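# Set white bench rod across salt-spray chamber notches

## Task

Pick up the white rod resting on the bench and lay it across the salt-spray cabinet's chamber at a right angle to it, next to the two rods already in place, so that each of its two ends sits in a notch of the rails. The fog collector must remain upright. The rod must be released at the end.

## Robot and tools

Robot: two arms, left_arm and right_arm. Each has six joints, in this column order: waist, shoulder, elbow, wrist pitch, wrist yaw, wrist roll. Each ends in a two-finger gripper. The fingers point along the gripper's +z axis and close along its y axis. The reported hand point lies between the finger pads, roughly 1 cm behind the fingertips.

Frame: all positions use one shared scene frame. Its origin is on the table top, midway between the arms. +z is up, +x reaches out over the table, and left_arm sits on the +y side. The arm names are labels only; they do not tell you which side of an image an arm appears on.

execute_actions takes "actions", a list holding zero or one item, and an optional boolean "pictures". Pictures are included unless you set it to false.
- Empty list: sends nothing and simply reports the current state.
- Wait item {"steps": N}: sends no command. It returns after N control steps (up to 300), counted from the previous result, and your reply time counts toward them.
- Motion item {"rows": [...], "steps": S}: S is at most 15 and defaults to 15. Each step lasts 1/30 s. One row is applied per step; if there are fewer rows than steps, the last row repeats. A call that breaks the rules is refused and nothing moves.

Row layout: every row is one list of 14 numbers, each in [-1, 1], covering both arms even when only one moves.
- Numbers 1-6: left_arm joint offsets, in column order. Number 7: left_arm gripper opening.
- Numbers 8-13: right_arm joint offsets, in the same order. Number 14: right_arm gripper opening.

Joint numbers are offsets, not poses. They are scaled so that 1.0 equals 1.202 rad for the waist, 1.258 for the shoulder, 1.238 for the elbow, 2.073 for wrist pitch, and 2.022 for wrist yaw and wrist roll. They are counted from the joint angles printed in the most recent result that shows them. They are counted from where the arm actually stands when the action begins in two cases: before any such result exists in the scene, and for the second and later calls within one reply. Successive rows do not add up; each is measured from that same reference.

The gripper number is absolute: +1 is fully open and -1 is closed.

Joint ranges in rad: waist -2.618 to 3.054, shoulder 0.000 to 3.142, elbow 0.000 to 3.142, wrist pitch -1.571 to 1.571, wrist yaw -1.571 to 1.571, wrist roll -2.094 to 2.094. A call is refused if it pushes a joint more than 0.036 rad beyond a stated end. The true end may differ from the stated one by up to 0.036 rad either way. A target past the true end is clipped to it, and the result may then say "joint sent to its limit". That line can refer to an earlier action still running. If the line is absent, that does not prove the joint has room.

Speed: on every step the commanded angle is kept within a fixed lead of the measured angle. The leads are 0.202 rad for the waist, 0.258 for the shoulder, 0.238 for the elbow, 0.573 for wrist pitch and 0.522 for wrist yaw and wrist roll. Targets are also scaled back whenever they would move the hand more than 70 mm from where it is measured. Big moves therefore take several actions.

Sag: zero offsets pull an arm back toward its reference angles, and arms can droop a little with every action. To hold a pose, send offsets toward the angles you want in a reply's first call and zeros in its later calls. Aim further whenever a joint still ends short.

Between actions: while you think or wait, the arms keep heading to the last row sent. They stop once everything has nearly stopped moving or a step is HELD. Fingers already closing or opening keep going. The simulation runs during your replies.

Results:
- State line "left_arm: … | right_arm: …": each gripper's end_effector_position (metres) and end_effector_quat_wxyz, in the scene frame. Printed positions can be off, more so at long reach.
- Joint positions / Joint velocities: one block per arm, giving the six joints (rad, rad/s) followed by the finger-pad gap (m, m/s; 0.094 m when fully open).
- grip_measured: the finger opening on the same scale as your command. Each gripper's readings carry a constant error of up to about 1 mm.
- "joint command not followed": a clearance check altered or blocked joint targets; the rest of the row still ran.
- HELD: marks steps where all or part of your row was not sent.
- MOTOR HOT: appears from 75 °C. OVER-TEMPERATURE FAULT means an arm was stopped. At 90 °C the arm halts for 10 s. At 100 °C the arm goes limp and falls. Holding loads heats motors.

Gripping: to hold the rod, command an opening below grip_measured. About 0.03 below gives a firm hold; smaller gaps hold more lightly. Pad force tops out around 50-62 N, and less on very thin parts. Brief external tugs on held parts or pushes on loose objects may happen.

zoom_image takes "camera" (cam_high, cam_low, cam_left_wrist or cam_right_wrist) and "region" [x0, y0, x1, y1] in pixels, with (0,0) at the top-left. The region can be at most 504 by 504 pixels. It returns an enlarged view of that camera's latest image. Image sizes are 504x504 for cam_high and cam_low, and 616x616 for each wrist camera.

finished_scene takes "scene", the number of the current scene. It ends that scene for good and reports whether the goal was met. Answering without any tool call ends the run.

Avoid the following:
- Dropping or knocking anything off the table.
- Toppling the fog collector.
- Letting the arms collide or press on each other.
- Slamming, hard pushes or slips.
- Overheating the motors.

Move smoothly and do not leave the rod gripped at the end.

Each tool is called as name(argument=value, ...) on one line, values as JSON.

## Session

execute_actions(actions=[])

Scene clock: 0.00 s of 4800.00 s.
left_arm: end_effector_position=(+0.3457, +0.1366, +0.1694) grip_measured=+1.000 end_effector_quat_wxyz=(+0.090, +0.790, +0.603, -0.069) | right_arm: end_effector_position=(+0.5182, -0.2010, +0.2118) grip_measured=+1.000 end_effector_quat_wxyz=(+0.256, +0.254, +0.806, +0.469)
Joint positions: left_arm=[-0.305  1.985  1.954 -1.434  0.201  1.347  0.094] | right_arm=[ 0.27   1.701  1.236 -0.073 -0.575  1.063  0.094]
Joint velocities: left_arm=[ 0.002 -0.022 -0.017  0.022  0.022  0.022  0.   ] | right_arm=[-0.002 -0.017  0.002 -0.051 -0.051 -0.007  0.   ]
Motor temperatures (°C, as the motors report them): left_arm=[19 22 20 22 22 19] | right_arm=[21 21 22 24 21 21]

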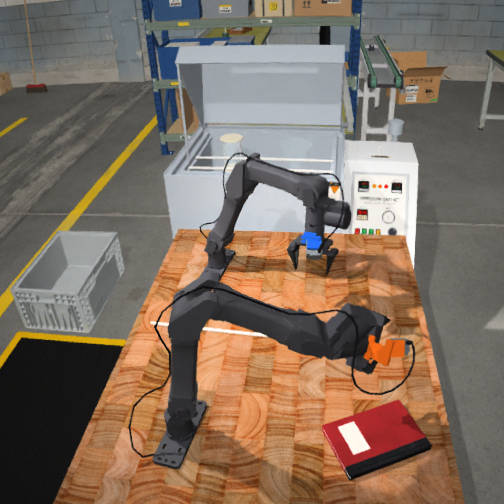

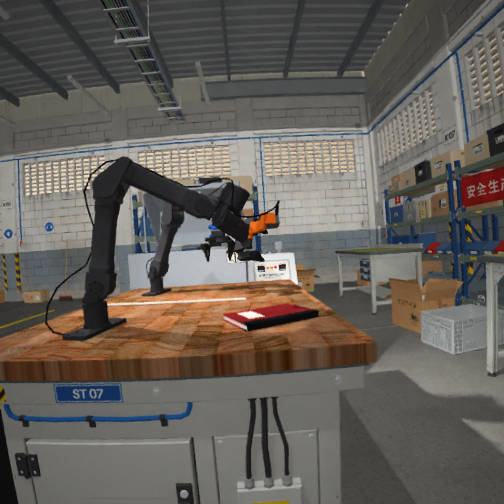

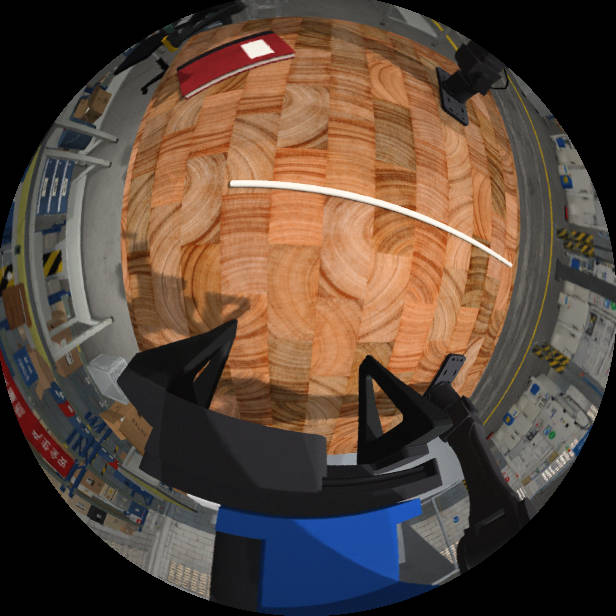

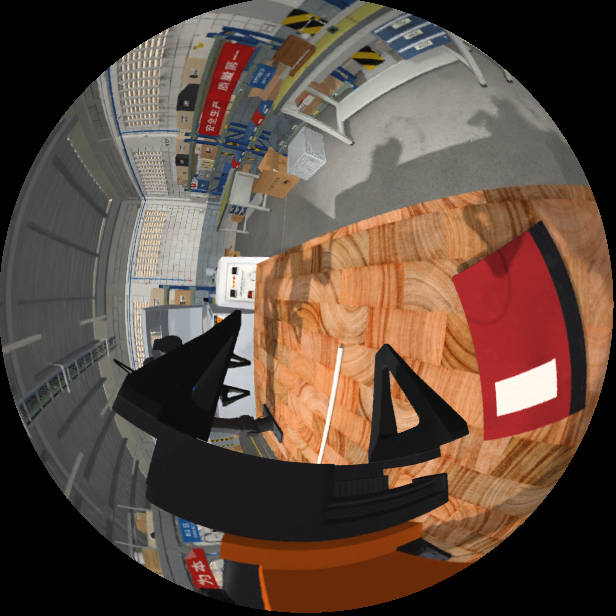

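execute_actions(actions=[{"rows":[[0,-0.05,0,0,-0.1,-1,0,-1,-1,-0.65,0,0.28,-0.5,1]]}], pictures=false)

execute_actions(actions=[{"steps":30}], pictures=false)

execute_actions(actions=[{"rows":[[-0.52,0,-0.08,0,0,-0.15,0,0,0,0,0,0,0,1]]}], pictures=false)

execute_actions(actions=[{"steps":15}])

Scene clock: 1.93 s of 4800.00 s.
left_arm: end_effector_position=(+0.3586, +0.1670, +0.1855) grip_measured=+0.002 end_effector_quat_wxyz=(+0.074, +0.175, +0.981, -0.030) | right_arm: end_effector_position=(+0.3356, -0.5081, +0.1503) grip_measured=+1.000 end_effector_quat_wxyz=(+0.494, +0.312, +0.811, -0.028)
Joint positions: left_arm=[-0.307  1.932  1.954 -1.434  0.013 -0.13   0.047] | right_arm=[-0.383  0.965  0.492 -0.065 -0.094  0.253  0.094]
Joint velocities: left_arm=[-0.007 -0.002  0.002 -0.037 -0.037 -2.806 -0.   ] | right_arm=[-2.093 -2.283 -1.389 -0.432  0.579 -1.267  0.   ]
Motor temperatures (°C, as the motors report them): left_arm=[19 23 21 22 22 19] | right_arm=[21 22 23 24 21 21]
Steps of this call (steps 1 to 43: nothing new was sent; steps 44 to 58: all 15 steps of this action). Readings (joint positions):
44: left_arm=[-0.306 1.980 1.954 -1.434 0.172 1.265] | right_arm=[0.264 1.686 1.215 -0.061 -0.539 1.022]
45: left_arm=[-0.307 1.975 1.954 -1.434 0.137 1.165] | right_arm=[0.247 1.656 1.174 -0.057 -0.494 0.971]
47: left_arm=[-0.307 1.958 1.954 -1.434 0.084 0.965] | right_arm=[0.186 1.580 1.083 -0.059 -0.405 0.869]
51: left_arm=[-0.307 1.933 1.954 -1.434 0.034 0.567] | right_arm=[0.015 1.400 0.887 -0.056 -0.256 0.640]
58: the state above

Scene clock: 2.93 s of 4800.00 s.
left_arm: end_effector_position=(+0.3587, +0.1672, +0.1855) grip_measured=+0.002 end_effector_quat_wxyz=(+0.063, -0.092, +0.993, -0.048) | right_arm: end_effector_position=(+0.1781, -0.5973, +0.2691) grip_measured=+1.000 end_effector_quat_wxyz=(+0.596, +0.391, +0.621, -0.327)
Joint positions: left_arm=[-0.307  1.932  1.954 -1.434  0.011 -0.667  0.047] | right_arm=[-0.924  0.444  0.428 -0.059 -0.012  0.06   0.094]
Joint velocities: left_arm=[-0.012 -0.002 -0.017 -0.066  0.051  0.051  0.   ] | right_arm=[ 0.007 -0.012 -0.002 -0.007  0.051 -0.007  0.   ]
Motor temperatures (°C, as the motors report them): left_arm=[19 23 21 22 22 19] | right_arm=[21 22 23 24 21 21]
Steps of this call (steps 1 to 30: the robot went on to your last target). Readings (joint positions):
1: left_arm=[-0.307 1.932 1.954 -1.434 0.012 -0.230] | right_arm=[-0.458 0.884 0.453 -0.081 -0.077 0.216]
2: left_arm=[-0.307 1.932 1.954 -1.434 0.012 -0.317] | right_arm=[-0.532 0.804 0.431 -0.095 -0.063 0.187]
4: left_arm=[-0.307 1.932 1.954 -1.434 0.011 -0.444] | right_arm=[-0.667 0.654 0.421 -0.103 -0.045 0.148]
8: left_arm=[-0.307 1.932 1.954 -1.434 0.011 -0.577] | right_arm=[-0.905 0.452 0.426 -0.061 -0.017 0.098]
30: the state above

Scene clock: 3.43 s of 4800.00 s.
left_arm: end_effector_position=(+0.1587, -0.0024, +0.1610) grip_measured=+0.002 end_effector_quat_wxyz=(+0.005, +0.104, +0.993, -0.046) | right_arm: end_effector_position=(+0.1781, -0.5973, +0.2691) grip_measured=+1.000 end_effector_quat_wxyz=(+0.596, +0.391, +0.621, -0.327)
Joint positions: left_arm=[-0.979  1.939  1.872 -1.418  0.037 -0.946  0.047] | right_arm=[-0.924  0.444  0.428 -0.059 -0.012  0.06   0.094]
Joint velocities: left_arm=[ 0.11  -0.017 -0.002  0.022 -0.037 -0.154  0.001] | right_arm=[-0.017 -0.002 -0.022  0.037 -0.022 -0.037  0.   ]
Motor temperatures (°C, as the motors report them): left_arm=[19 23 21 22 22 19] | right_arm=[21 22 23 25 21 21]
Steps of this call (steps 1 to 15: all 15 steps of this action). Readings (joint positions):
1: left_arm=[-0.323 1.931 1.943 -1.428 0.003 -0.709] | right_arm=[-0.924 0.444 0.428 -0.059 -0.012 0.060]
2: left_arm=[-0.352 1.928 1.927 -1.426 -0.004 -0.753] | right_arm=[-0.924 0.444 0.428 -0.059 -0.012 0.060]
4: left_arm=[-0.451 1.930 1.896 -1.425 -0.005 -0.821] | right_arm=[-0.924 0.444 0.428 -0.059 -0.012 0.060]
8: left_arm=[-0.704 1.939 1.872 -1.423 0.002 -0.898] | right_arm=[-0.924 0.444 0.428 -0.059 -0.012 0.060]
15: the state above

Scene clock: 3.93 s of 4800.00 s.
left_arm: end_effector_position=(+0.1768, +0.0059, +0.1609) grip_measured=+0.002 end_effector_quat_wxyz=(+0.011, +0.073, +0.996, -0.043) | right_arm: end_effector_position=(+0.1781, -0.5973, +0.2691) grip_measured=+1.000 end_effector_quat_wxyz=(+0.596, +0.391, +0.621, -0.327)
Joint positions: left_arm=[-0.933  1.939  1.872 -1.419  0.026 -0.962  0.047] | right_arm=[-0.924  0.444  0.428 -0.059 -0.012  0.06   0.094]
Joint velocities: left_arm=[-0.002 -0.007 -0.007 -0.051 -0.022 -0.022 -0.   ] | right_arm=[-0.007  0.007 -0.012  0.081 -0.022  0.037  0.   ]
Motor temperatures (°C, as the motors report them): left_arm=[19 23 21 22 22 19] | right_arm=[21 22 23 25 21 21]
Steps of this call (steps 1 to 15: the robot went on to your last target). Readings (joint positions):
1: left_arm=[-0.972 1.939 1.872 -1.418 0.037 -0.949] | right_arm=[-0.924 0.444 0.428 -0.059 -0.012 0.060]
2: left_arm=[-0.962 1.939 1.872 -1.418 0.036 -0.952] | right_arm=[-0.924 0.444 0.428 -0.059 -0.012 0.060]
4: left_arm=[-0.943 1.939 1.872 -1.418 0.031 -0.956] | right_arm=[-0.924 0.444 0.428 -0.059 -0.012 0.060]
8: left_arm=[-0.933 1.939 1.872 -1.419 0.026 -0.961] | right_arm=[-0.924 0.444 0.428 -0.059 -0.012 0.060]
15: the state above

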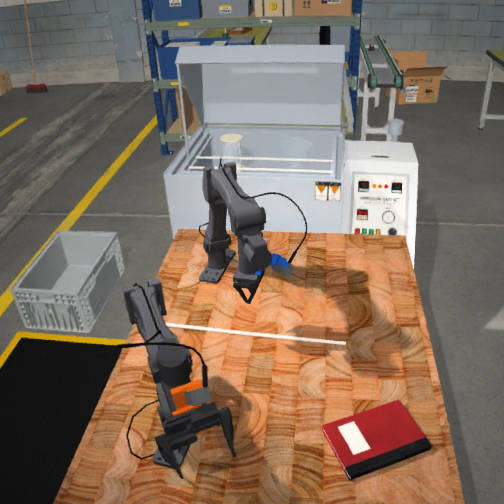

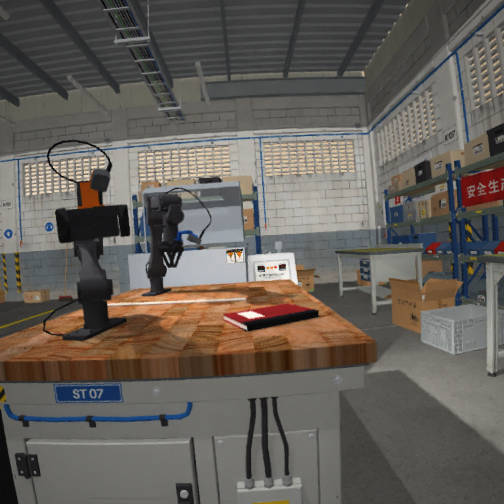

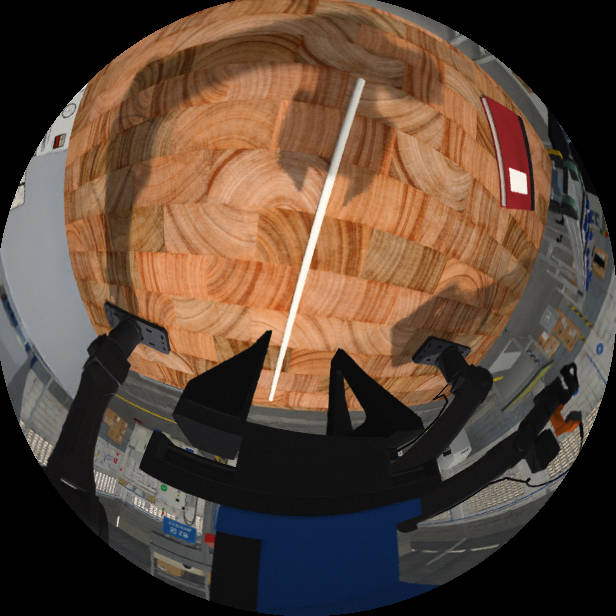

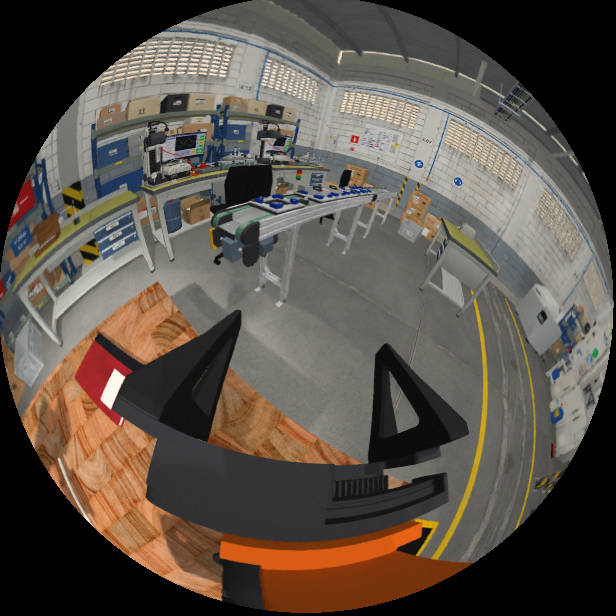

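execute_actions(actions=[{"rows":[[-0.02,0.029,-0.29,0.147,-0.015,-0.01,0,0,0,0,0,0,0,1]]}], pictures=false)

execute_actions(actions=[{"steps":10}])

Scene clock: 5.43 s of 4800.00 s.
left_arm: end_effector_position=(+0.1623, +0.0270, +0.0494) grip_measured=+0.002 end_effector_quat_wxyz=(-0.019, +0.075, +0.997, +0.020) | right_arm: end_effector_position=(+0.1781, -0.5973, +0.2691) grip_measured=+1.000 end_effector_quat_wxyz=(+0.596, +0.391, +0.621, -0.327)
Joint positions: left_arm=[-0.949  1.993  1.504 -1.135  0.013 -0.973  0.047] | right_arm=[-0.924  0.444  0.428 -0.059 -0.012  0.06   0.094]
Joint velocities: left_arm=[-0.012 -0.042  0.007  0.066 -0.022 -0.051 -0.001] | right_arm=[ 0.007  0.002 -0.002 -0.022 -0.007  0.007  0.   ]
Motor temperatures (°C, as the motors report them): left_arm=[19 24 21 22 22 19] | right_arm=[21 22 23 25 21 21]
Steps of this call (steps 1 to 15: the robot went on to your last target; steps 16 to 30: nothing new was sent; steps 31 to 45: all 15 steps of this action). Readings (joint positions):
31: left_arm=[-0.934 1.931 1.834 -1.371 0.022 -0.965] | right_arm=[-0.924 0.444 0.428 -0.059 -0.012 0.060]
32: left_arm=[-0.936 1.921 1.776 -1.312 0.019 -0.966] | right_arm=[-0.924 0.444 0.428 -0.059 -0.012 0.060]
34: left_arm=[-0.942 1.927 1.652 -1.234 0.016 -0.968] | right_arm=[-0.924 0.444 0.428 -0.059 -0.012 0.060]
38: left_arm=[-0.949 1.994 1.514 -1.180 0.016 -0.972] | right_arm=[-0.924 0.444 0.428 -0.059 -0.012 0.060]
45: the state above

Scene clock: 5.77 s of 4800.00 s.
left_arm: end_effector_position=(+0.1637, +0.0245, +0.0494) grip_measured=+0.002 end_effector_quat_wxyz=(-0.015, +0.075, +0.997, +0.015) | right_arm: end_effector_position=(+0.1781, -0.5973, +0.2691) grip_measured=+1.000 end_effector_quat_wxyz=(+0.596, +0.391, +0.621, -0.327)
Joint positions: left_arm=[-0.949  1.992  1.504 -1.123  0.012 -0.974  0.047] | right_arm=[-0.924  0.444  0.428 -0.059 -0.012  0.06   0.094]
Joint velocities: left_arm=[-0.002 -0.012  0.002 -0.022 -0.051 -0.007 -0.   ] | right_arm=[-0.002 -0.002 -0.007 -0.007  0.022 -0.051  0.   ]
Motor temperatures (°C, as the motors report them): left_arm=[19 24 21 22 22 19] | right_arm=[21 22 23 25 21 21]
Steps of this call (steps 1 to 10: the robot went on to your last target). Readings (joint positions):
1: left_arm=[-0.949 1.992 1.504 -1.132 0.013 -0.973] | right_arm=[-0.924 0.444 0.428 -0.059 -0.012 0.060]
2: left_arm=[-0.949 1.992 1.504 -1.130 0.012 -0.974] | right_arm=[-0.924 0.444 0.428 -0.059 -0.012 0.060]
4: left_arm=[-0.949 1.992 1.504 -1.127 0.012 -0.974] | right_arm=[-0.924 0.444 0.428 -0.059 -0.012 0.060]
8: left_arm=[-0.949 1.992 1.504 -1.124 0.012 -0.974] | right_arm=[-0.924 0.444 0.428 -0.059 -0.012 0.060]
10: the state above

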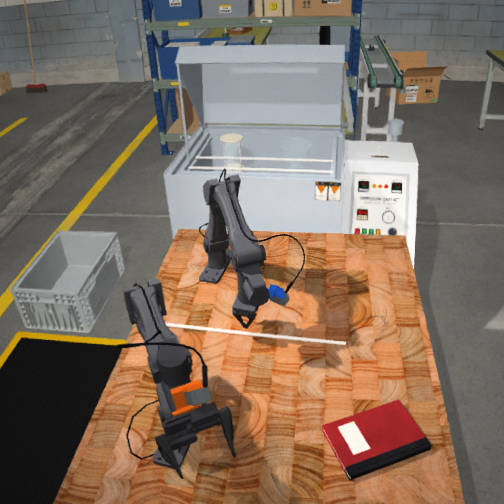

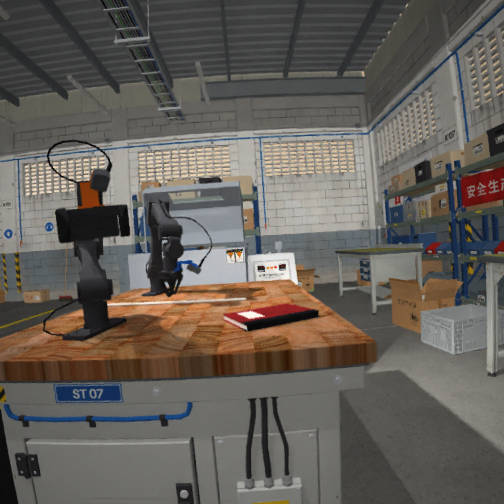

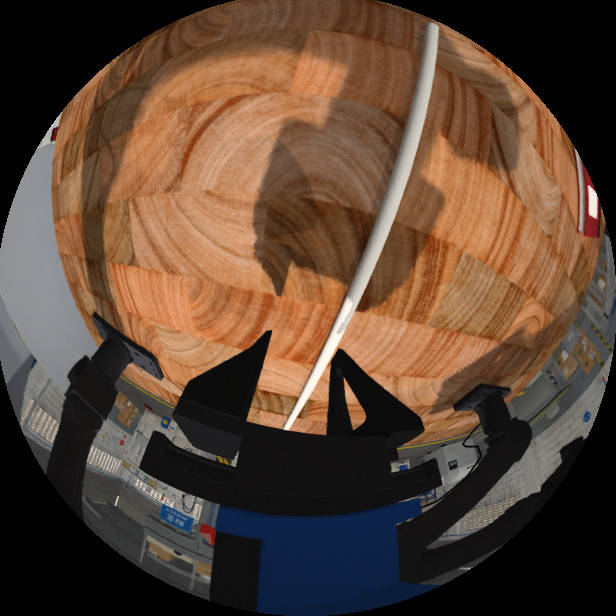

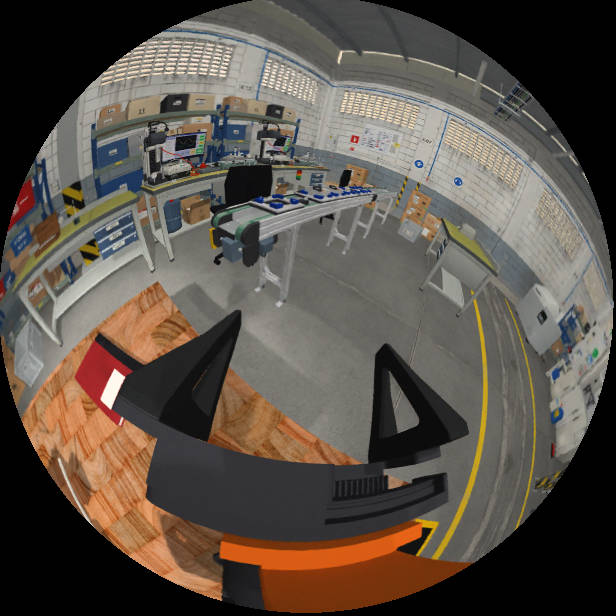

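execute_actions(actions=[{"rows":[[0,0,0,0.045,0,0,0.1,0,0,0,0,0,0,1],[0,0,0,0.045,0,0,0.1,0,0,0,0,0,0,1],[0,0.01,0,0.05,0,0,0.1,0,0,0,0,0,0,1],[0,0.02,0,0.055,0,0,0.1,0,0,0,0,0,0,1],[0,0.03,0,0.062,0,0,0.1,0,0,0,0,0,0,1],[0,0.04,-0.01,0.062,0,0,0.1,0,0,0,0,0,0,1],[0,0.052,-0.015,0.062,0,0,0.1,0,0,0,0,0,0,1]]}])

Scene clock: 7.17 s of 4800.00 s.
left_arm: end_effector_position=(+0.1737, +0.0029, +0.0272) grip_measured=+0.098 end_effector_quat_wxyz=(-0.003, +0.075, +0.997, -0.009) | right_arm: end_effector_position=(+0.1781, -0.5973, +0.2691) grip_measured=+1.000 end_effector_quat_wxyz=(+0.596, +0.391, +0.621, -0.327)
Joint positions: left_arm=[-0.949  2.054  1.504 -1.008  0.014 -0.974  0.052] | right_arm=[-0.924  0.444  0.428 -0.059 -0.012  0.06   0.094]
Joint velocities: left_arm=[ 0.007  0.012 -0.002  0.051  0.051  0.022  0.   ] | right_arm=[-0.007 -0.012  0.012  0.066 -0.11  -0.037  0.   ]
Motor temperatures (°C, as the motors report them): left_arm=[19 24 21 22 22 19] | right_arm=[21 22 23 25 21 21]
Steps of this call (steps 1 to 27: the robot went on to your last target; steps 28 to 42: all 15 steps of this action). Readings (joint positions):
28: left_arm=[-0.949 1.992 1.504 -1.115 0.012 -0.974] | right_arm=[-0.924 0.444 0.428 -0.059 -0.012 0.060]
29: left_arm=[-0.949 1.992 1.504 -1.100 0.012 -0.974] | right_arm=[-0.924 0.444 0.428 -0.059 -0.012 0.060]
31: left_arm=[-0.949 1.992 1.504 -1.072 0.013 -0.974] | right_arm=[-0.924 0.444 0.428 -0.059 -0.012 0.060]
35: left_arm=[-0.949 2.017 1.504 -1.027 0.013 -0.974] | right_arm=[-0.924 0.444 0.428 -0.059 -0.012 0.060]
42: the state above

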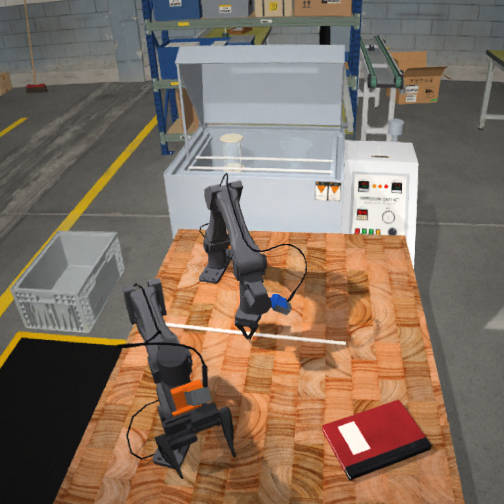

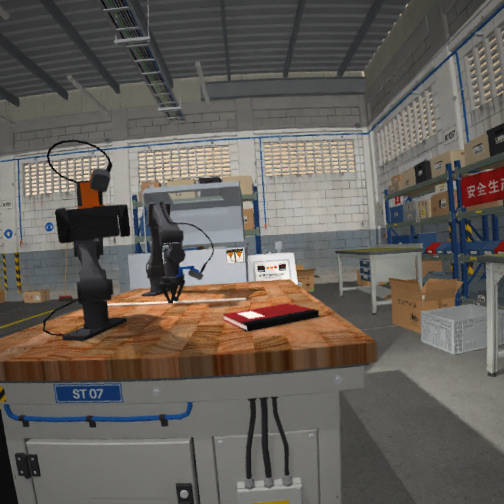

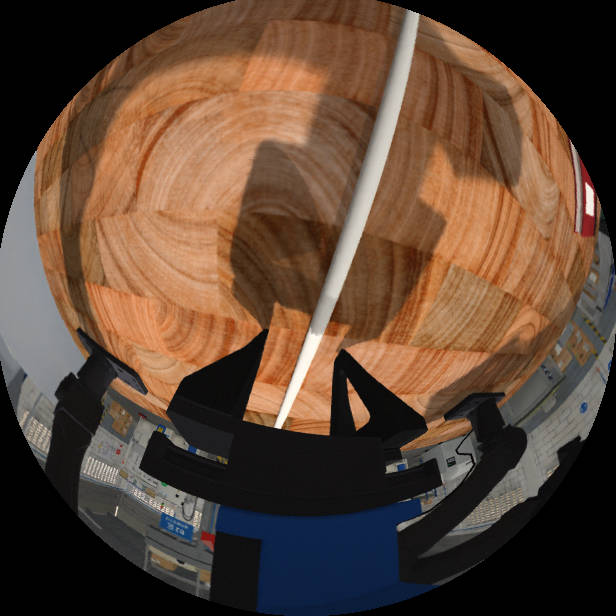

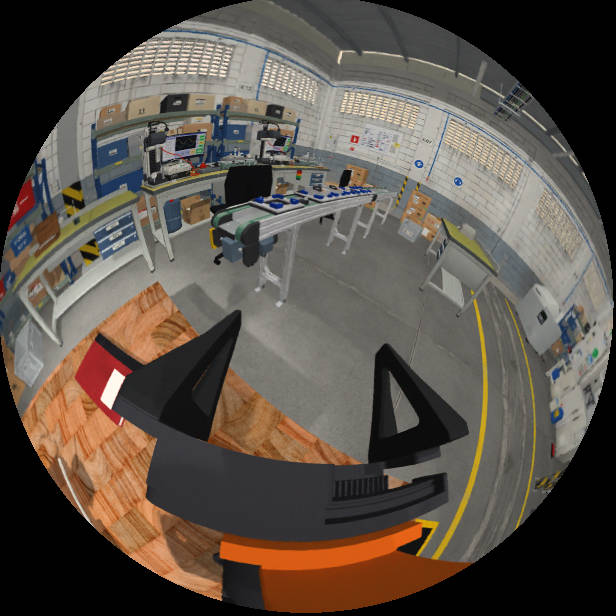

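Lower, grip, lift.

execute_actions(actions=[{"rows":[[0,0.022,0,0,0,0,-0.3,0,0,0,0,0,0,1]],"steps":10}], pictures=false)

execute_actions(actions=[{"rows":[[0,0,0,0,0,0,-0.6,0,0,0,0,0,0,1],[0,0,0,0,0,0,-0.7,0,0,0,0,0,0,1],[0,0,0,0,0,0,-0.75,0,0,0,0,0,0,1],[0,0,0,0,0,0,-0.8,0,0,0,0,0,0,1],[0,0,0,0,0,0,-0.8,0,0,0,0,0,0,1],[0,0,0,0,0,0,-0.87,0,0,0,0,0,0,1]]}], pictures=false)

execute_actions(actions=[{"rows":[[0,-0.02,0.02,-0.02,0,0,-0.87,0,0,0,0,0,0,1],[0,-0.04,0.05,-0.05,0,0,-0.87,0,0,0,0,0,0,1],[0,-0.06,0.08,-0.08,0,0,-0.87,0,0,0,0,0,0,1],[0,-0.08,0.12,-0.12,0,0,-0.87,0,0,0,0,0,0,1],[0,-0.1,0.2,-0.18,0,0,-0.87,0,0,0,0,0,0,1],[0,-0.12,0.3,-0.25,0,0,-0.87,0,0,0,0,0,0,1]]}])

Scene clock: 8.50 s of 4800.00 s.
left_arm: end_effector_position=(+0.1735, +0.0028, +0.0222) grip_measured=-0.298 end_effector_quat_wxyz=(-0.005, +0.075, +0.997, -0.006) | right_arm: end_effector_position=(+0.1781, -0.5973, +0.2691) grip_measured=+1.000 end_effector_quat_wxyz=(+0.596, +0.391, +0.621, -0.327)
Joint positions: left_arm=[-0.949  2.067  1.504 -1.002  0.015 -0.974  0.033] | right_arm=[-0.924  0.444  0.428 -0.059 -0.012  0.06   0.094]
Joint velocities: left_arm=[-0.002 -0.017 -0.002  0.022 -0.007 -0.007 -0.   ] | right_arm=[-0.002 -0.007 -0.007 -0.037  0.007 -0.051  0.   ]
Motor temperatures (°C, as the motors report them): left_arm=[19 24 21 22 22 19] | right_arm=[21 21 23 25 21 21]
Steps of this call (steps 1 to 15: the robot went on to your last target; steps 16 to 30: nothing new was sent; steps 31 to 40: all 10 steps of this action). Readings (joint positions):
31: left_arm=[-0.949 2.055 1.504 -1.002 0.014 -0.974] | right_arm=[-0.924 0.444 0.428 -0.059 -0.012 0.060]
32: left_arm=[-0.949 2.056 1.504 -1.002 0.014 -0.974] | right_arm=[-0.924 0.444 0.428 -0.059 -0.012 0.060]
34: left_arm=[-0.949 2.061 1.504 -1.002 0.014 -0.974] | right_arm=[-0.924 0.444 0.428 -0.059 -0.012 0.060]
38: left_arm=[-0.949 2.067 1.504 -1.002 0.015 -0.974] | right_arm=[-0.924 0.444 0.428 -0.059 -0.012 0.060]
40: the state above

Scene clock: 9.00 s of 4800.00 s.
left_arm: end_effector_position=(+0.1732, +0.0025, +0.0222) grip_measured=-0.827 end_effector_quat_wxyz=(-0.006, +0.075, +0.997, -0.007) | right_arm: end_effector_position=(+0.1781, -0.5973, +0.2691) grip_measured=+1.000 end_effector_quat_wxyz=(+0.596, +0.391, +0.621, -0.327)
Joint positions: left_arm=[-0.949  2.067  1.504 -1.002  0.018 -0.973  0.008] | right_arm=[-0.924  0.444  0.428 -0.059 -0.012  0.06   0.094]
Joint velocities: left_arm=[-0.002 -0.007  0.002  0.007  0.066 -0.022  0.   ] | right_arm=[-0.012 -0.007 -0.012 -0.037  0.022 -0.022  0.   ]
Motor temperatures (°C, as the motors report them): left_arm=[19 24 21 22 22 19] | right_arm=[21 21 23 25 21 21]
Steps of this call (steps 1 to 15: all 15 steps of this action). Readings (joint positions):
1: left_arm=[-0.949 2.067 1.504 -1.002 0.015 -0.974] | right_arm=[-0.924 0.444 0.428 -0.059 -0.012 0.060]
2: left_arm=[-0.949 2.067 1.504 -1.002 0.016 -0.974] | right_arm=[-0.924 0.444 0.428 -0.059 -0.012 0.060]
4: left_arm=[-0.949 2.067 1.504 -1.002 0.018 -0.974] | right_arm=[-0.924 0.444 0.428 -0.059 -0.012 0.060]
8: left_arm=[-0.949 2.067 1.504 -1.002 0.018 -0.973] | right_arm=[-0.924 0.444 0.428 -0.059 -0.012 0.060]
15: the state above

Scene clock: 9.50 s of 4800.00 s.
left_arm: end_effector_position=(+0.1691, +0.0102, +0.1766) grip_measured=-0.827 end_effector_quat_wxyz=(+0.019, +0.076, +0.996, -0.053) | right_arm: end_effector_position=(+0.1781, -0.5973, +0.2691) grip_measured=+1.000 end_effector_quat_wxyz=(+0.596, +0.391, +0.621, -0.327)
Joint positions: left_arm=[-0.949  1.894  1.872 -1.438  0.019 -0.973  0.008] | right_arm=[-0.924  0.444  0.428 -0.059 -0.012  0.06   0.094]
Joint velocities: left_arm=[-0.017 -0.1    0.012 -0.505 -0.022  0.022  0.001] | right_arm=[-0.007 -0.012  0.012 -0.037  0.051 -0.022  0.   ]
Motor temperatures (°C, as the motors report them): left_arm=[19 24 21 22 22 19] | right_arm=[21 21 23 25 21 21]
Steps of this call (steps 1 to 15: all 15 steps of this action). Readings (joint positions):
1: left_arm=[-0.949 2.067 1.504 -1.004 0.018 -0.973] | right_arm=[-0.924 0.444 0.428 -0.059 -0.012 0.060]
2: left_arm=[-0.949 2.066 1.509 -1.017 0.018 -0.973] | right_arm=[-0.924 0.444 0.428 -0.059 -0.012 0.060]
4: left_arm=[-0.949 2.057 1.544 -1.083 0.018 -0.973] | right_arm=[-0.924 0.444 0.428 -0.059 -0.012 0.060]
8: left_arm=[-0.949 2.010 1.709 -1.258 0.019 -0.973] | right_arm=[-0.924 0.444 0.428 -0.059 -0.012 0.060]
15: the state above

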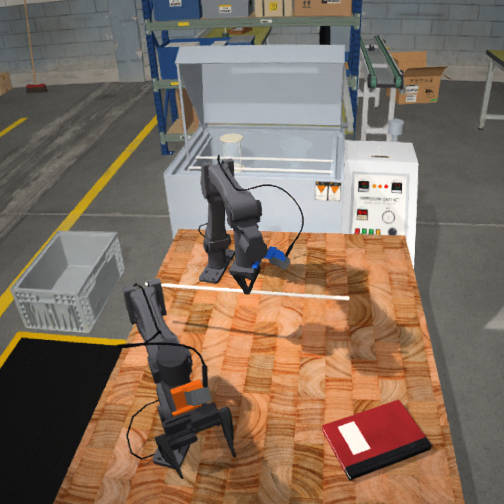

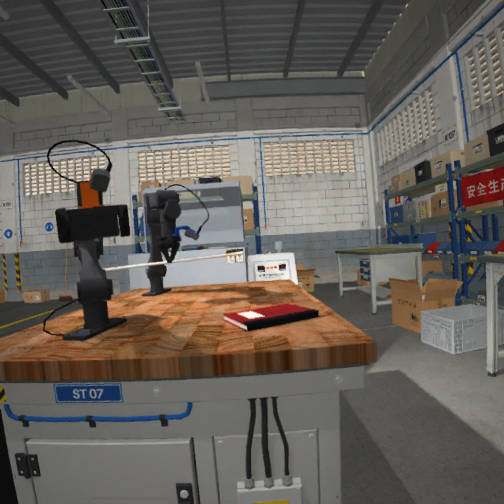

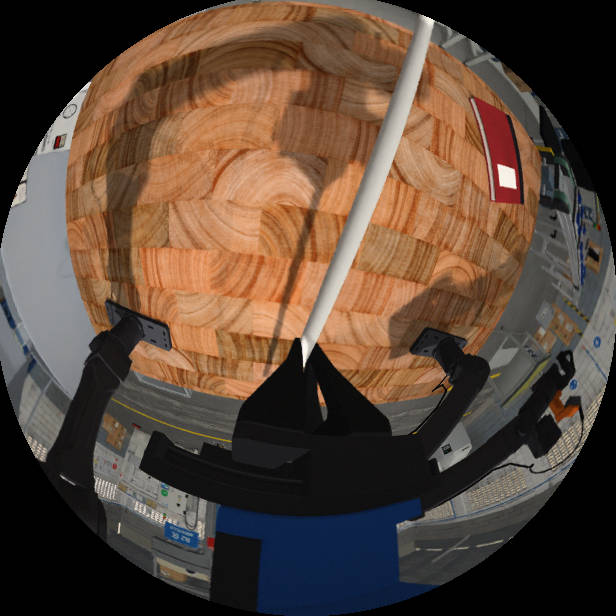

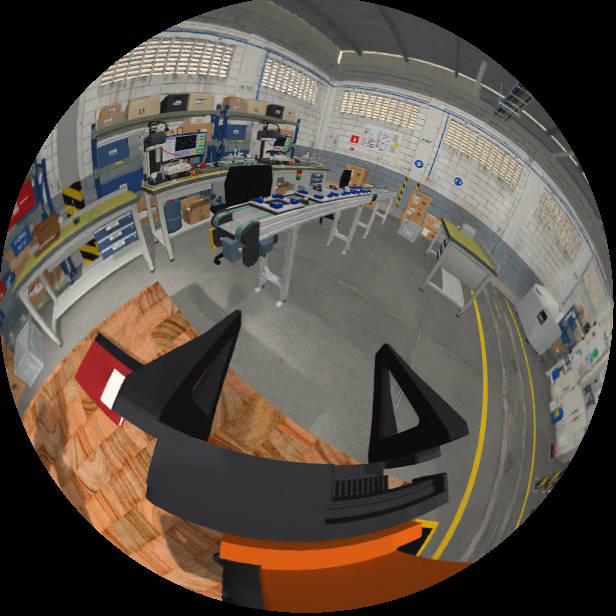

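execute_actions(actions=[{"rows":[[0.1,-0.05,0.05,0,0,0,-0.87,0,0,0,0,0,0,1],[0.2,-0.05,0.1,0,0,0,-0.87,0,0,0,0,0,0,1],[0.3,-0.1,0.15,0,0,0,-0.87,0,0,0,0,0,0,1],[0.4,-0.1,0.21,-0.04,0,0,-0.87,0,0,0,0,0,0,1],[0.5,-0.1,0.21,-0.04,0,0,-0.87,0,0,0,0,0,0,1],[0.6,-0.1,0.21,-0.04,0,0,-0.87,0,0,0,0,0,0,1],[0.7,-0.1,0.21,-0.04,0,-0.05,-0.87,0,0,0,0,0,0,1],[0.8,-0.1,0.21,-0.04,0,-0.1,-0.87,0,0,0,0,0,0,1],[0.9,-0.1,0.21,-0.04,0,-0.15,-0.87,0,0,0,0,0,0,1],[1,-0.1,0.21,-0.04,0,-0.2,-0.87,0,0,0,0,0,0,1],[1,-0.1,0.21,-0.04,0,-0.3,-0.87,0,0,0,0,0,0,1]]}], pictures=false)

execute_actions(actions=[{"steps":15}], pictures=false)

execute_actions(actions=[{"rows":[[0.87,0,0,0,0,-0.18,-0.87,0,0,0,0,0,0,1]]}], pictures=false)

execute_actions(actions=[{"steps":25}])

Scene clock: 12.77 s of 4800.00 s.
left_arm: end_effector_position=(+0.3594, +0.1881, +0.2841) grip_measured=-0.828 end_effector_quat_wxyz=(+0.111, -0.453, +0.868, -0.171) | right_arm: end_effector_position=(+0.1781, -0.5973, +0.2691) grip_measured=+1.000 end_effector_quat_wxyz=(+0.596, +0.391, +0.621, -0.327)
Joint positions: left_arm=[-0.246  1.784  2.11  -1.488  0.037 -1.39   0.008] | right_arm=[-0.924  0.444  0.428 -0.059 -0.012  0.06   0.094]
Joint velocities: left_arm=[ 1.917 -0.037  0.027 -0.022 -0.081 -1.223  0.   ] | right_arm=[ 0.012  0.012  0.002  0.022  0.051 -0.037  0.   ]
Motor temperatures (°C, as the motors report them): left_arm=[19 25 22 22 22 19] | right_arm=[21 21 23 26 21 21]
From where the robot then was, a joint's target lay farther than a number of 1.0 reaches, so one or more steps of this call were cut to that.
Steps of this call (steps 1 to 30: the robot went on to your last target; steps 31 to 83: nothing new was sent; steps 84 to 98: all 15 steps of this action). Readings (joint positions):
84: left_arm=[-0.938 1.905 1.874 -1.499 0.027 -0.973] | right_arm=[-0.924 0.444 0.428 -0.059 -0.012 0.060]
85: left_arm=[-0.915 1.903 1.884 -1.495 0.037 -0.973] | right_arm=[-0.924 0.444 0.428 -0.059 -0.012 0.060]
87: left_arm=[-0.844 1.894 1.930 -1.491 0.041 -0.973] | right_arm=[-0.924 0.444 0.428 -0.059 -0.012 0.060]
91: left_arm=[-0.674 1.850 2.038 -1.488 0.042 -1.003] | right_arm=[-0.924 0.444 0.428 -0.059 -0.012 0.060]
98: the state above

Scene clock: 13.27 s of 4800.00 s.
left_arm: end_effector_position=(+0.3910, +0.3830, +0.2822) grip_measured=-0.829 end_effector_quat_wxyz=(-0.140, +0.721, -0.665, +0.137) | right_arm: end_effector_position=(+0.1781, -0.5973, +0.2691) grip_measured=+1.000 end_effector_quat_wxyz=(+0.596, +0.391, +0.621, -0.327)
Joint positions: left_arm=[ 0.261  1.785  2.11  -1.503  0.013 -1.568  0.008] | right_arm=[-0.924  0.444  0.428 -0.059 -0.012  0.06   0.094]
Joint velocities: left_arm=[-0.095 -0.007  0.007 -0.007  0.125 -0.037  0.   ] | right_arm=[ 0.007 -0.007  0.007 -0.007 -0.007  0.051  0.   ]
Motor temperatures (°C, as the motors report them): left_arm=[19 25 22 22 22 19] | right_arm=[21 21 23 26 21 21]
Steps of this call (steps 1 to 15: the robot went on to your last target). Readings (joint positions):
1: left_arm=[-0.176 1.784 2.110 -1.488 0.036 -1.425] | right_arm=[-0.924 0.444 0.428 -0.059 -0.012 0.060]
2: left_arm=[-0.105 1.784 2.110 -1.488 0.035 -1.453] | right_arm=[-0.924 0.444 0.428 -0.059 -0.012 0.060]
4: left_arm=[0.036 1.785 2.110 -1.488 0.033 -1.495] | right_arm=[-0.924 0.444 0.428 -0.059 -0.012 0.060]
8: left_arm=[0.266 1.785 2.110 -1.489 0.011 -1.543] | right_arm=[-0.924 0.444 0.428 -0.059 -0.012 0.060]
15: the state above

Scene clock: 13.77 s of 4800.00 s.
left_arm: end_effector_position=(+0.1950, +0.7048, +0.2613) grip_measured=-0.829 end_effector_quat_wxyz=(-0.172, +0.980, -0.078, +0.056) | right_arm: end_effector_position=(+0.1781, -0.5973, +0.2691) grip_measured=+1.000 end_effector_quat_wxyz=(+0.596, +0.391, +0.621, -0.327)
Joint positions: left_arm=[ 1.239  1.84   2.097 -1.466 -0.04  -1.912  0.008] | right_arm=[-0.924  0.444  0.428 -0.059 -0.012  0.06   0.094]
Joint velocities: left_arm=[ 2.039  0.266 -0.144  0.139 -0.3   -0.037  0.001] | right_arm=[ 0.002  0.007  0.012  0.022 -0.051  0.066  0.   ]
Motor temperatures (°C, as the motors report them): left_arm=[19 25 22 22 22 19] | right_arm=[21 21 23 26 21 21]
Steps of this call (steps 1 to 15: all 15 steps of this action). Readings (joint positions):
1: left_arm=[0.278 1.785 2.110 -1.503 0.029 -1.621] | right_arm=[-0.924 0.444 0.428 -0.059 -0.012 0.060]
2: left_arm=[0.315 1.785 2.110 -1.503 0.043 -1.675] | right_arm=[-0.924 0.444 0.428 -0.059 -0.012 0.060]
4: left_arm=[0.433 1.785 2.110 -1.498 0.047 -1.764] | right_arm=[-0.924 0.444 0.428 -0.059 -0.012 0.060]
8: left_arm=[0.708 1.785 2.110 -1.487 0.035 -1.854] | right_arm=[-0.924 0.444 0.428 -0.059 -0.012 0.060]
15: the state above

Scene clock: 14.60 s of 4800.00 s.
left_arm: end_effector_position=(+0.1752, +0.7011, +0.2733) grip_measured=-0.829 end_effector_quat_wxyz=(-0.170, +0.981, -0.044, +0.079) | right_arm: end_effector_position=(+0.1781, -0.5973, +0.2691) grip_measured=+1.000 end_effector_quat_wxyz=(+0.596, +0.391, +0.621, -0.327)
Joint positions: left_arm=[ 1.304  1.795  2.088 -1.486  0.014 -1.926  0.008] | right_arm=[-0.924  0.444  0.428 -0.059 -0.012  0.06   0.094]
Joint velocities: left_arm=[-0.002 -0.012 -0.002  0.007  0.007 -0.051  0.   ] | right_arm=[-0.012 -0.002  0.012 -0.066 -0.007 -0.051  0.   ]
Motor temperatures (°C, as the motors report them): left_arm=[19 25 22 22 22 19] | right_arm=[21 21 24 26 21 21]
Steps of this call (steps 1 to 25: the robot went on to your last target). Readings (joint positions):
1: left_arm=[1.300 1.848 2.094 -1.461 -0.051 -1.916] | right_arm=[-0.924 0.444 0.428 -0.059 -0.012 0.060]
2: left_arm=[1.342 1.853 2.090 -1.458 -0.062 -1.919] | right_arm=[-0.924 0.444 0.428 -0.059 -0.012 0.060]
4: left_arm=[1.371 1.854 2.088 -1.458 -0.074 -1.924] | right_arm=[-0.924 0.444 0.428 -0.059 -0.012 0.060]
8: left_arm=[1.324 1.822 2.088 -1.469 -0.024 -1.925] | right_arm=[-0.924 0.444 0.428 -0.059 -0.012 0.060]
25: the state above

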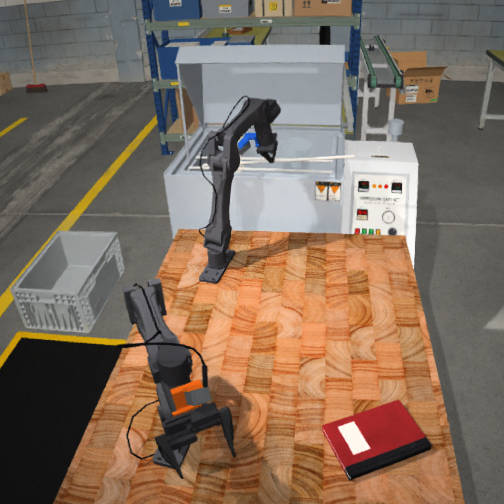

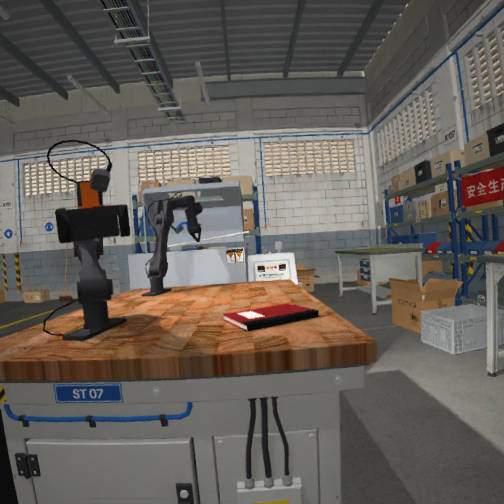

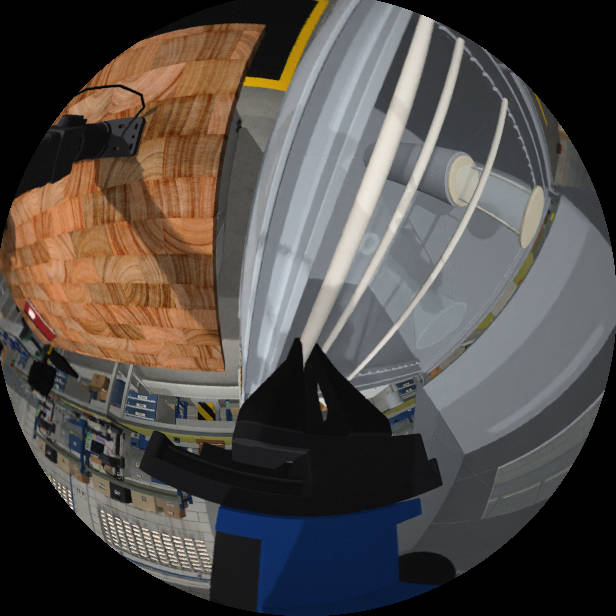

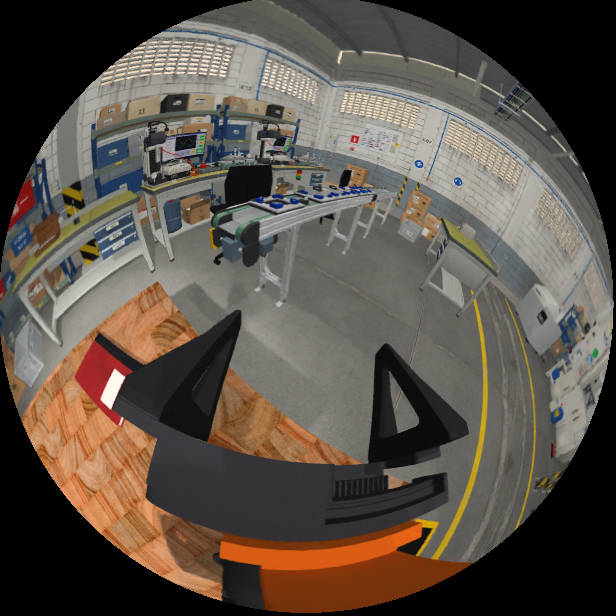

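zoom_image(camera="cam_high", region=[160,90,370,200])

zoom_image(camera="cam_left_wrist", region=[380,0,580,200])

Region (160, 90, 370, 200) of cam_high's 504x504 image, scaled by 2.400, with more detail than that image has; it fills the top 264 rows of this view, and the rest is white.

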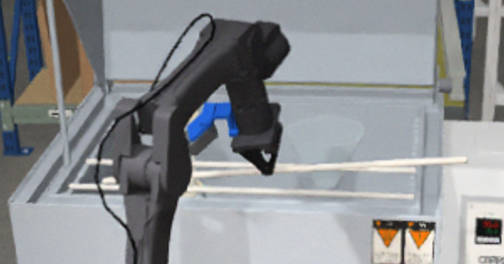

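Region (380, 0, 580, 200) of cam_left_wrist's 616x616 image, scaled by 2.520, with more detail than that image has.

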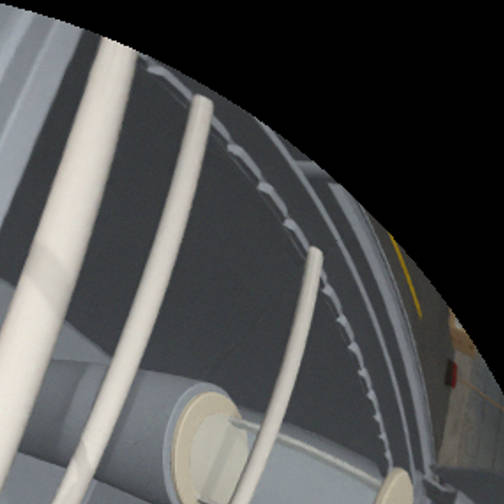

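execute_actions(actions=[{"rows":[[0.07,0,0,0.01,-0.02,0.03,-0.87,0,0,0,0,0,0,1],[0.14,0,0,0.02,-0.045,0.075,-0.87,0,0,0,0,0,0,1],[0.14,0,0,0.02,-0.045,0.075,-0.87,0,0,0,0,0,0,1],[0.14,0.02,0,0.02,-0.045,0.075,-0.87,0,0,0,0,0,0,1],[0.14,0.04,0,0.03,-0.045,0.075,-0.87,0,0,0,0,0,0,1],[0.14,0.06,0,0.04,-0.045,0.075,-0.87,0,0,0,0,0,0,1],[0.14,0.085,0,0.04,-0.045,0.075,-0.87,0,0,0,0,0,0,1]]}], pictures=false)

execute_actions(actions=[{"steps":12}])

zoom_image(camera="cam_high", region=[160,90,370,200])

Scene clock: 16.67 s of 4800.00 s.
left_arm: end_effector_position=(+0.1069, +0.7619, +0.2328) grip_measured=-0.829 end_effector_quat_wxyz=(-0.168, +0.986, -0.018, +0.009) | right_arm: end_effector_position=(+0.1781, -0.5973, +0.2691) grip_measured=+1.000 end_effector_quat_wxyz=(+0.596, +0.391, +0.621, -0.327)
Joint positions: left_arm=[ 1.48   1.918  2.088 -1.409 -0.064 -1.79   0.008] | right_arm=[-0.924  0.444  0.428 -0.059 -0.012  0.06   0.094]
Joint velocities: left_arm=[-0.002 -0.017  0.007  0.037 -0.037  0.037 -0.003] | right_arm=[-0.007 -0.007 -0.007 -0.022 -0.095 -0.037  0.   ]
Motor temperatures (°C, as the motors report them): left_arm=[19 25 22 22 22 19] | right_arm=[21 21 24 26 21 21]
Steps of this call (steps 1 to 15: the robot went on to your last target; steps 16 to 47: nothing new was sent; steps 48 to 62: all 15 steps of this action). Readings (joint positions):
48: left_arm=[1.311 1.795 2.088 -1.485 0.015 -1.918] | right_arm=[-0.924 0.444 0.428 -0.059 -0.012 0.060]
49: left_arm=[1.334 1.795 2.088 -1.480 0.014 -1.895] | right_arm=[-0.924 0.444 0.428 -0.059 -0.012 0.060]
51: left_arm=[1.409 1.797 2.088 -1.465 -0.005 -1.854] | right_arm=[-0.924 0.444 0.428 -0.059 -0.012 0.060]
55: left_arm=[1.491 1.840 2.088 -1.434 -0.061 -1.813] | right_arm=[-0.924 0.444 0.428 -0.059 -0.012 0.060]
62: the state above

Scene clock: 17.07 s of 4800.00 s.
left_arm: end_effector_position=(+0.1069, +0.7620, +0.2333) grip_measured=-0.829 end_effector_quat_wxyz=(-0.169, +0.985, -0.020, +0.009) | right_arm: end_effector_position=(+0.1781, -0.5973, +0.2691) grip_measured=+1.000 end_effector_quat_wxyz=(+0.596, +0.391, +0.621, -0.327)
Joint positions: left_arm=[ 1.48   1.917  2.088 -1.408 -0.064 -1.784  0.008] | right_arm=[-0.924  0.444  0.428 -0.059 -0.012  0.06   0.094]
Joint velocities: left_arm=[-0.002  0.017 -0.002  0.081  0.066  0.007 -0.   ] | right_arm=[ 0.007  0.007 -0.002 -0.007  0.037 -0.051  0.   ]
Motor temperatures (°C, as the motors report them): left_arm=[19 25 22 22 22 19] | right_arm=[21 21 24 26 21 21]
Steps of this call (steps 1 to 12: the robot went on to your last target). Readings (joint positions):
1: left_arm=[1.480 1.918 2.088 -1.408 -0.064 -1.788] | right_arm=[-0.924 0.444 0.428 -0.059 -0.012 0.060]
2: left_arm=[1.480 1.917 2.088 -1.408 -0.064 -1.788] | right_arm=[-0.924 0.444 0.428 -0.059 -0.012 0.060]
4: left_arm=[1.480 1.917 2.088 -1.408 -0.064 -1.786] | right_arm=[-0.924 0.444 0.428 -0.059 -0.012 0.060]
8: left_arm=[1.480 1.917 2.088 -1.408 -0.064 -1.785] | right_arm=[-0.924 0.444 0.428 -0.059 -0.012 0.060]
12: the state above

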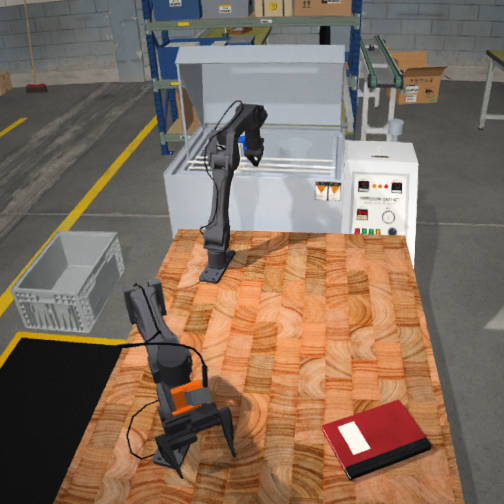

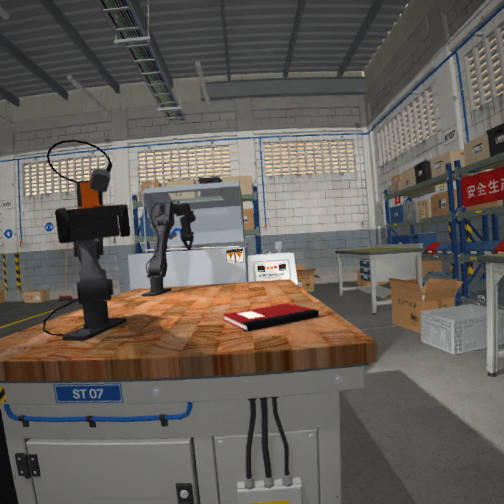

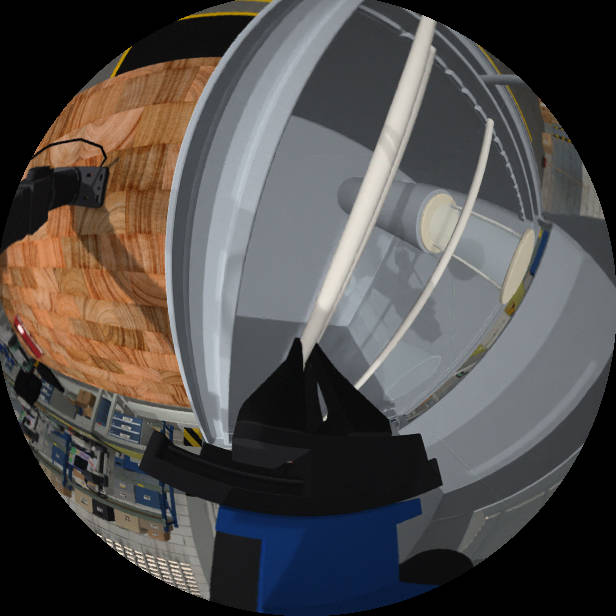

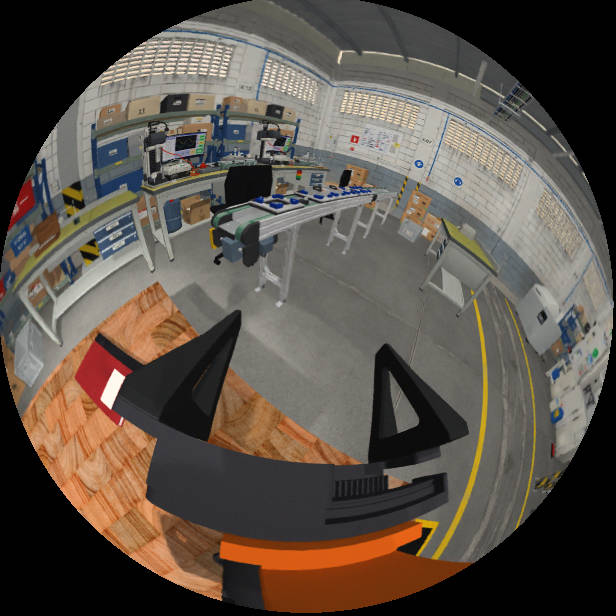

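Region (160, 90, 370, 200) of cam_high's 504x504 image, scaled by 2.400, with more detail than that image has; it fills the top 264 rows of this view, and the rest is white.

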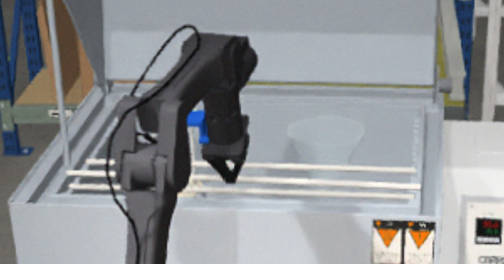

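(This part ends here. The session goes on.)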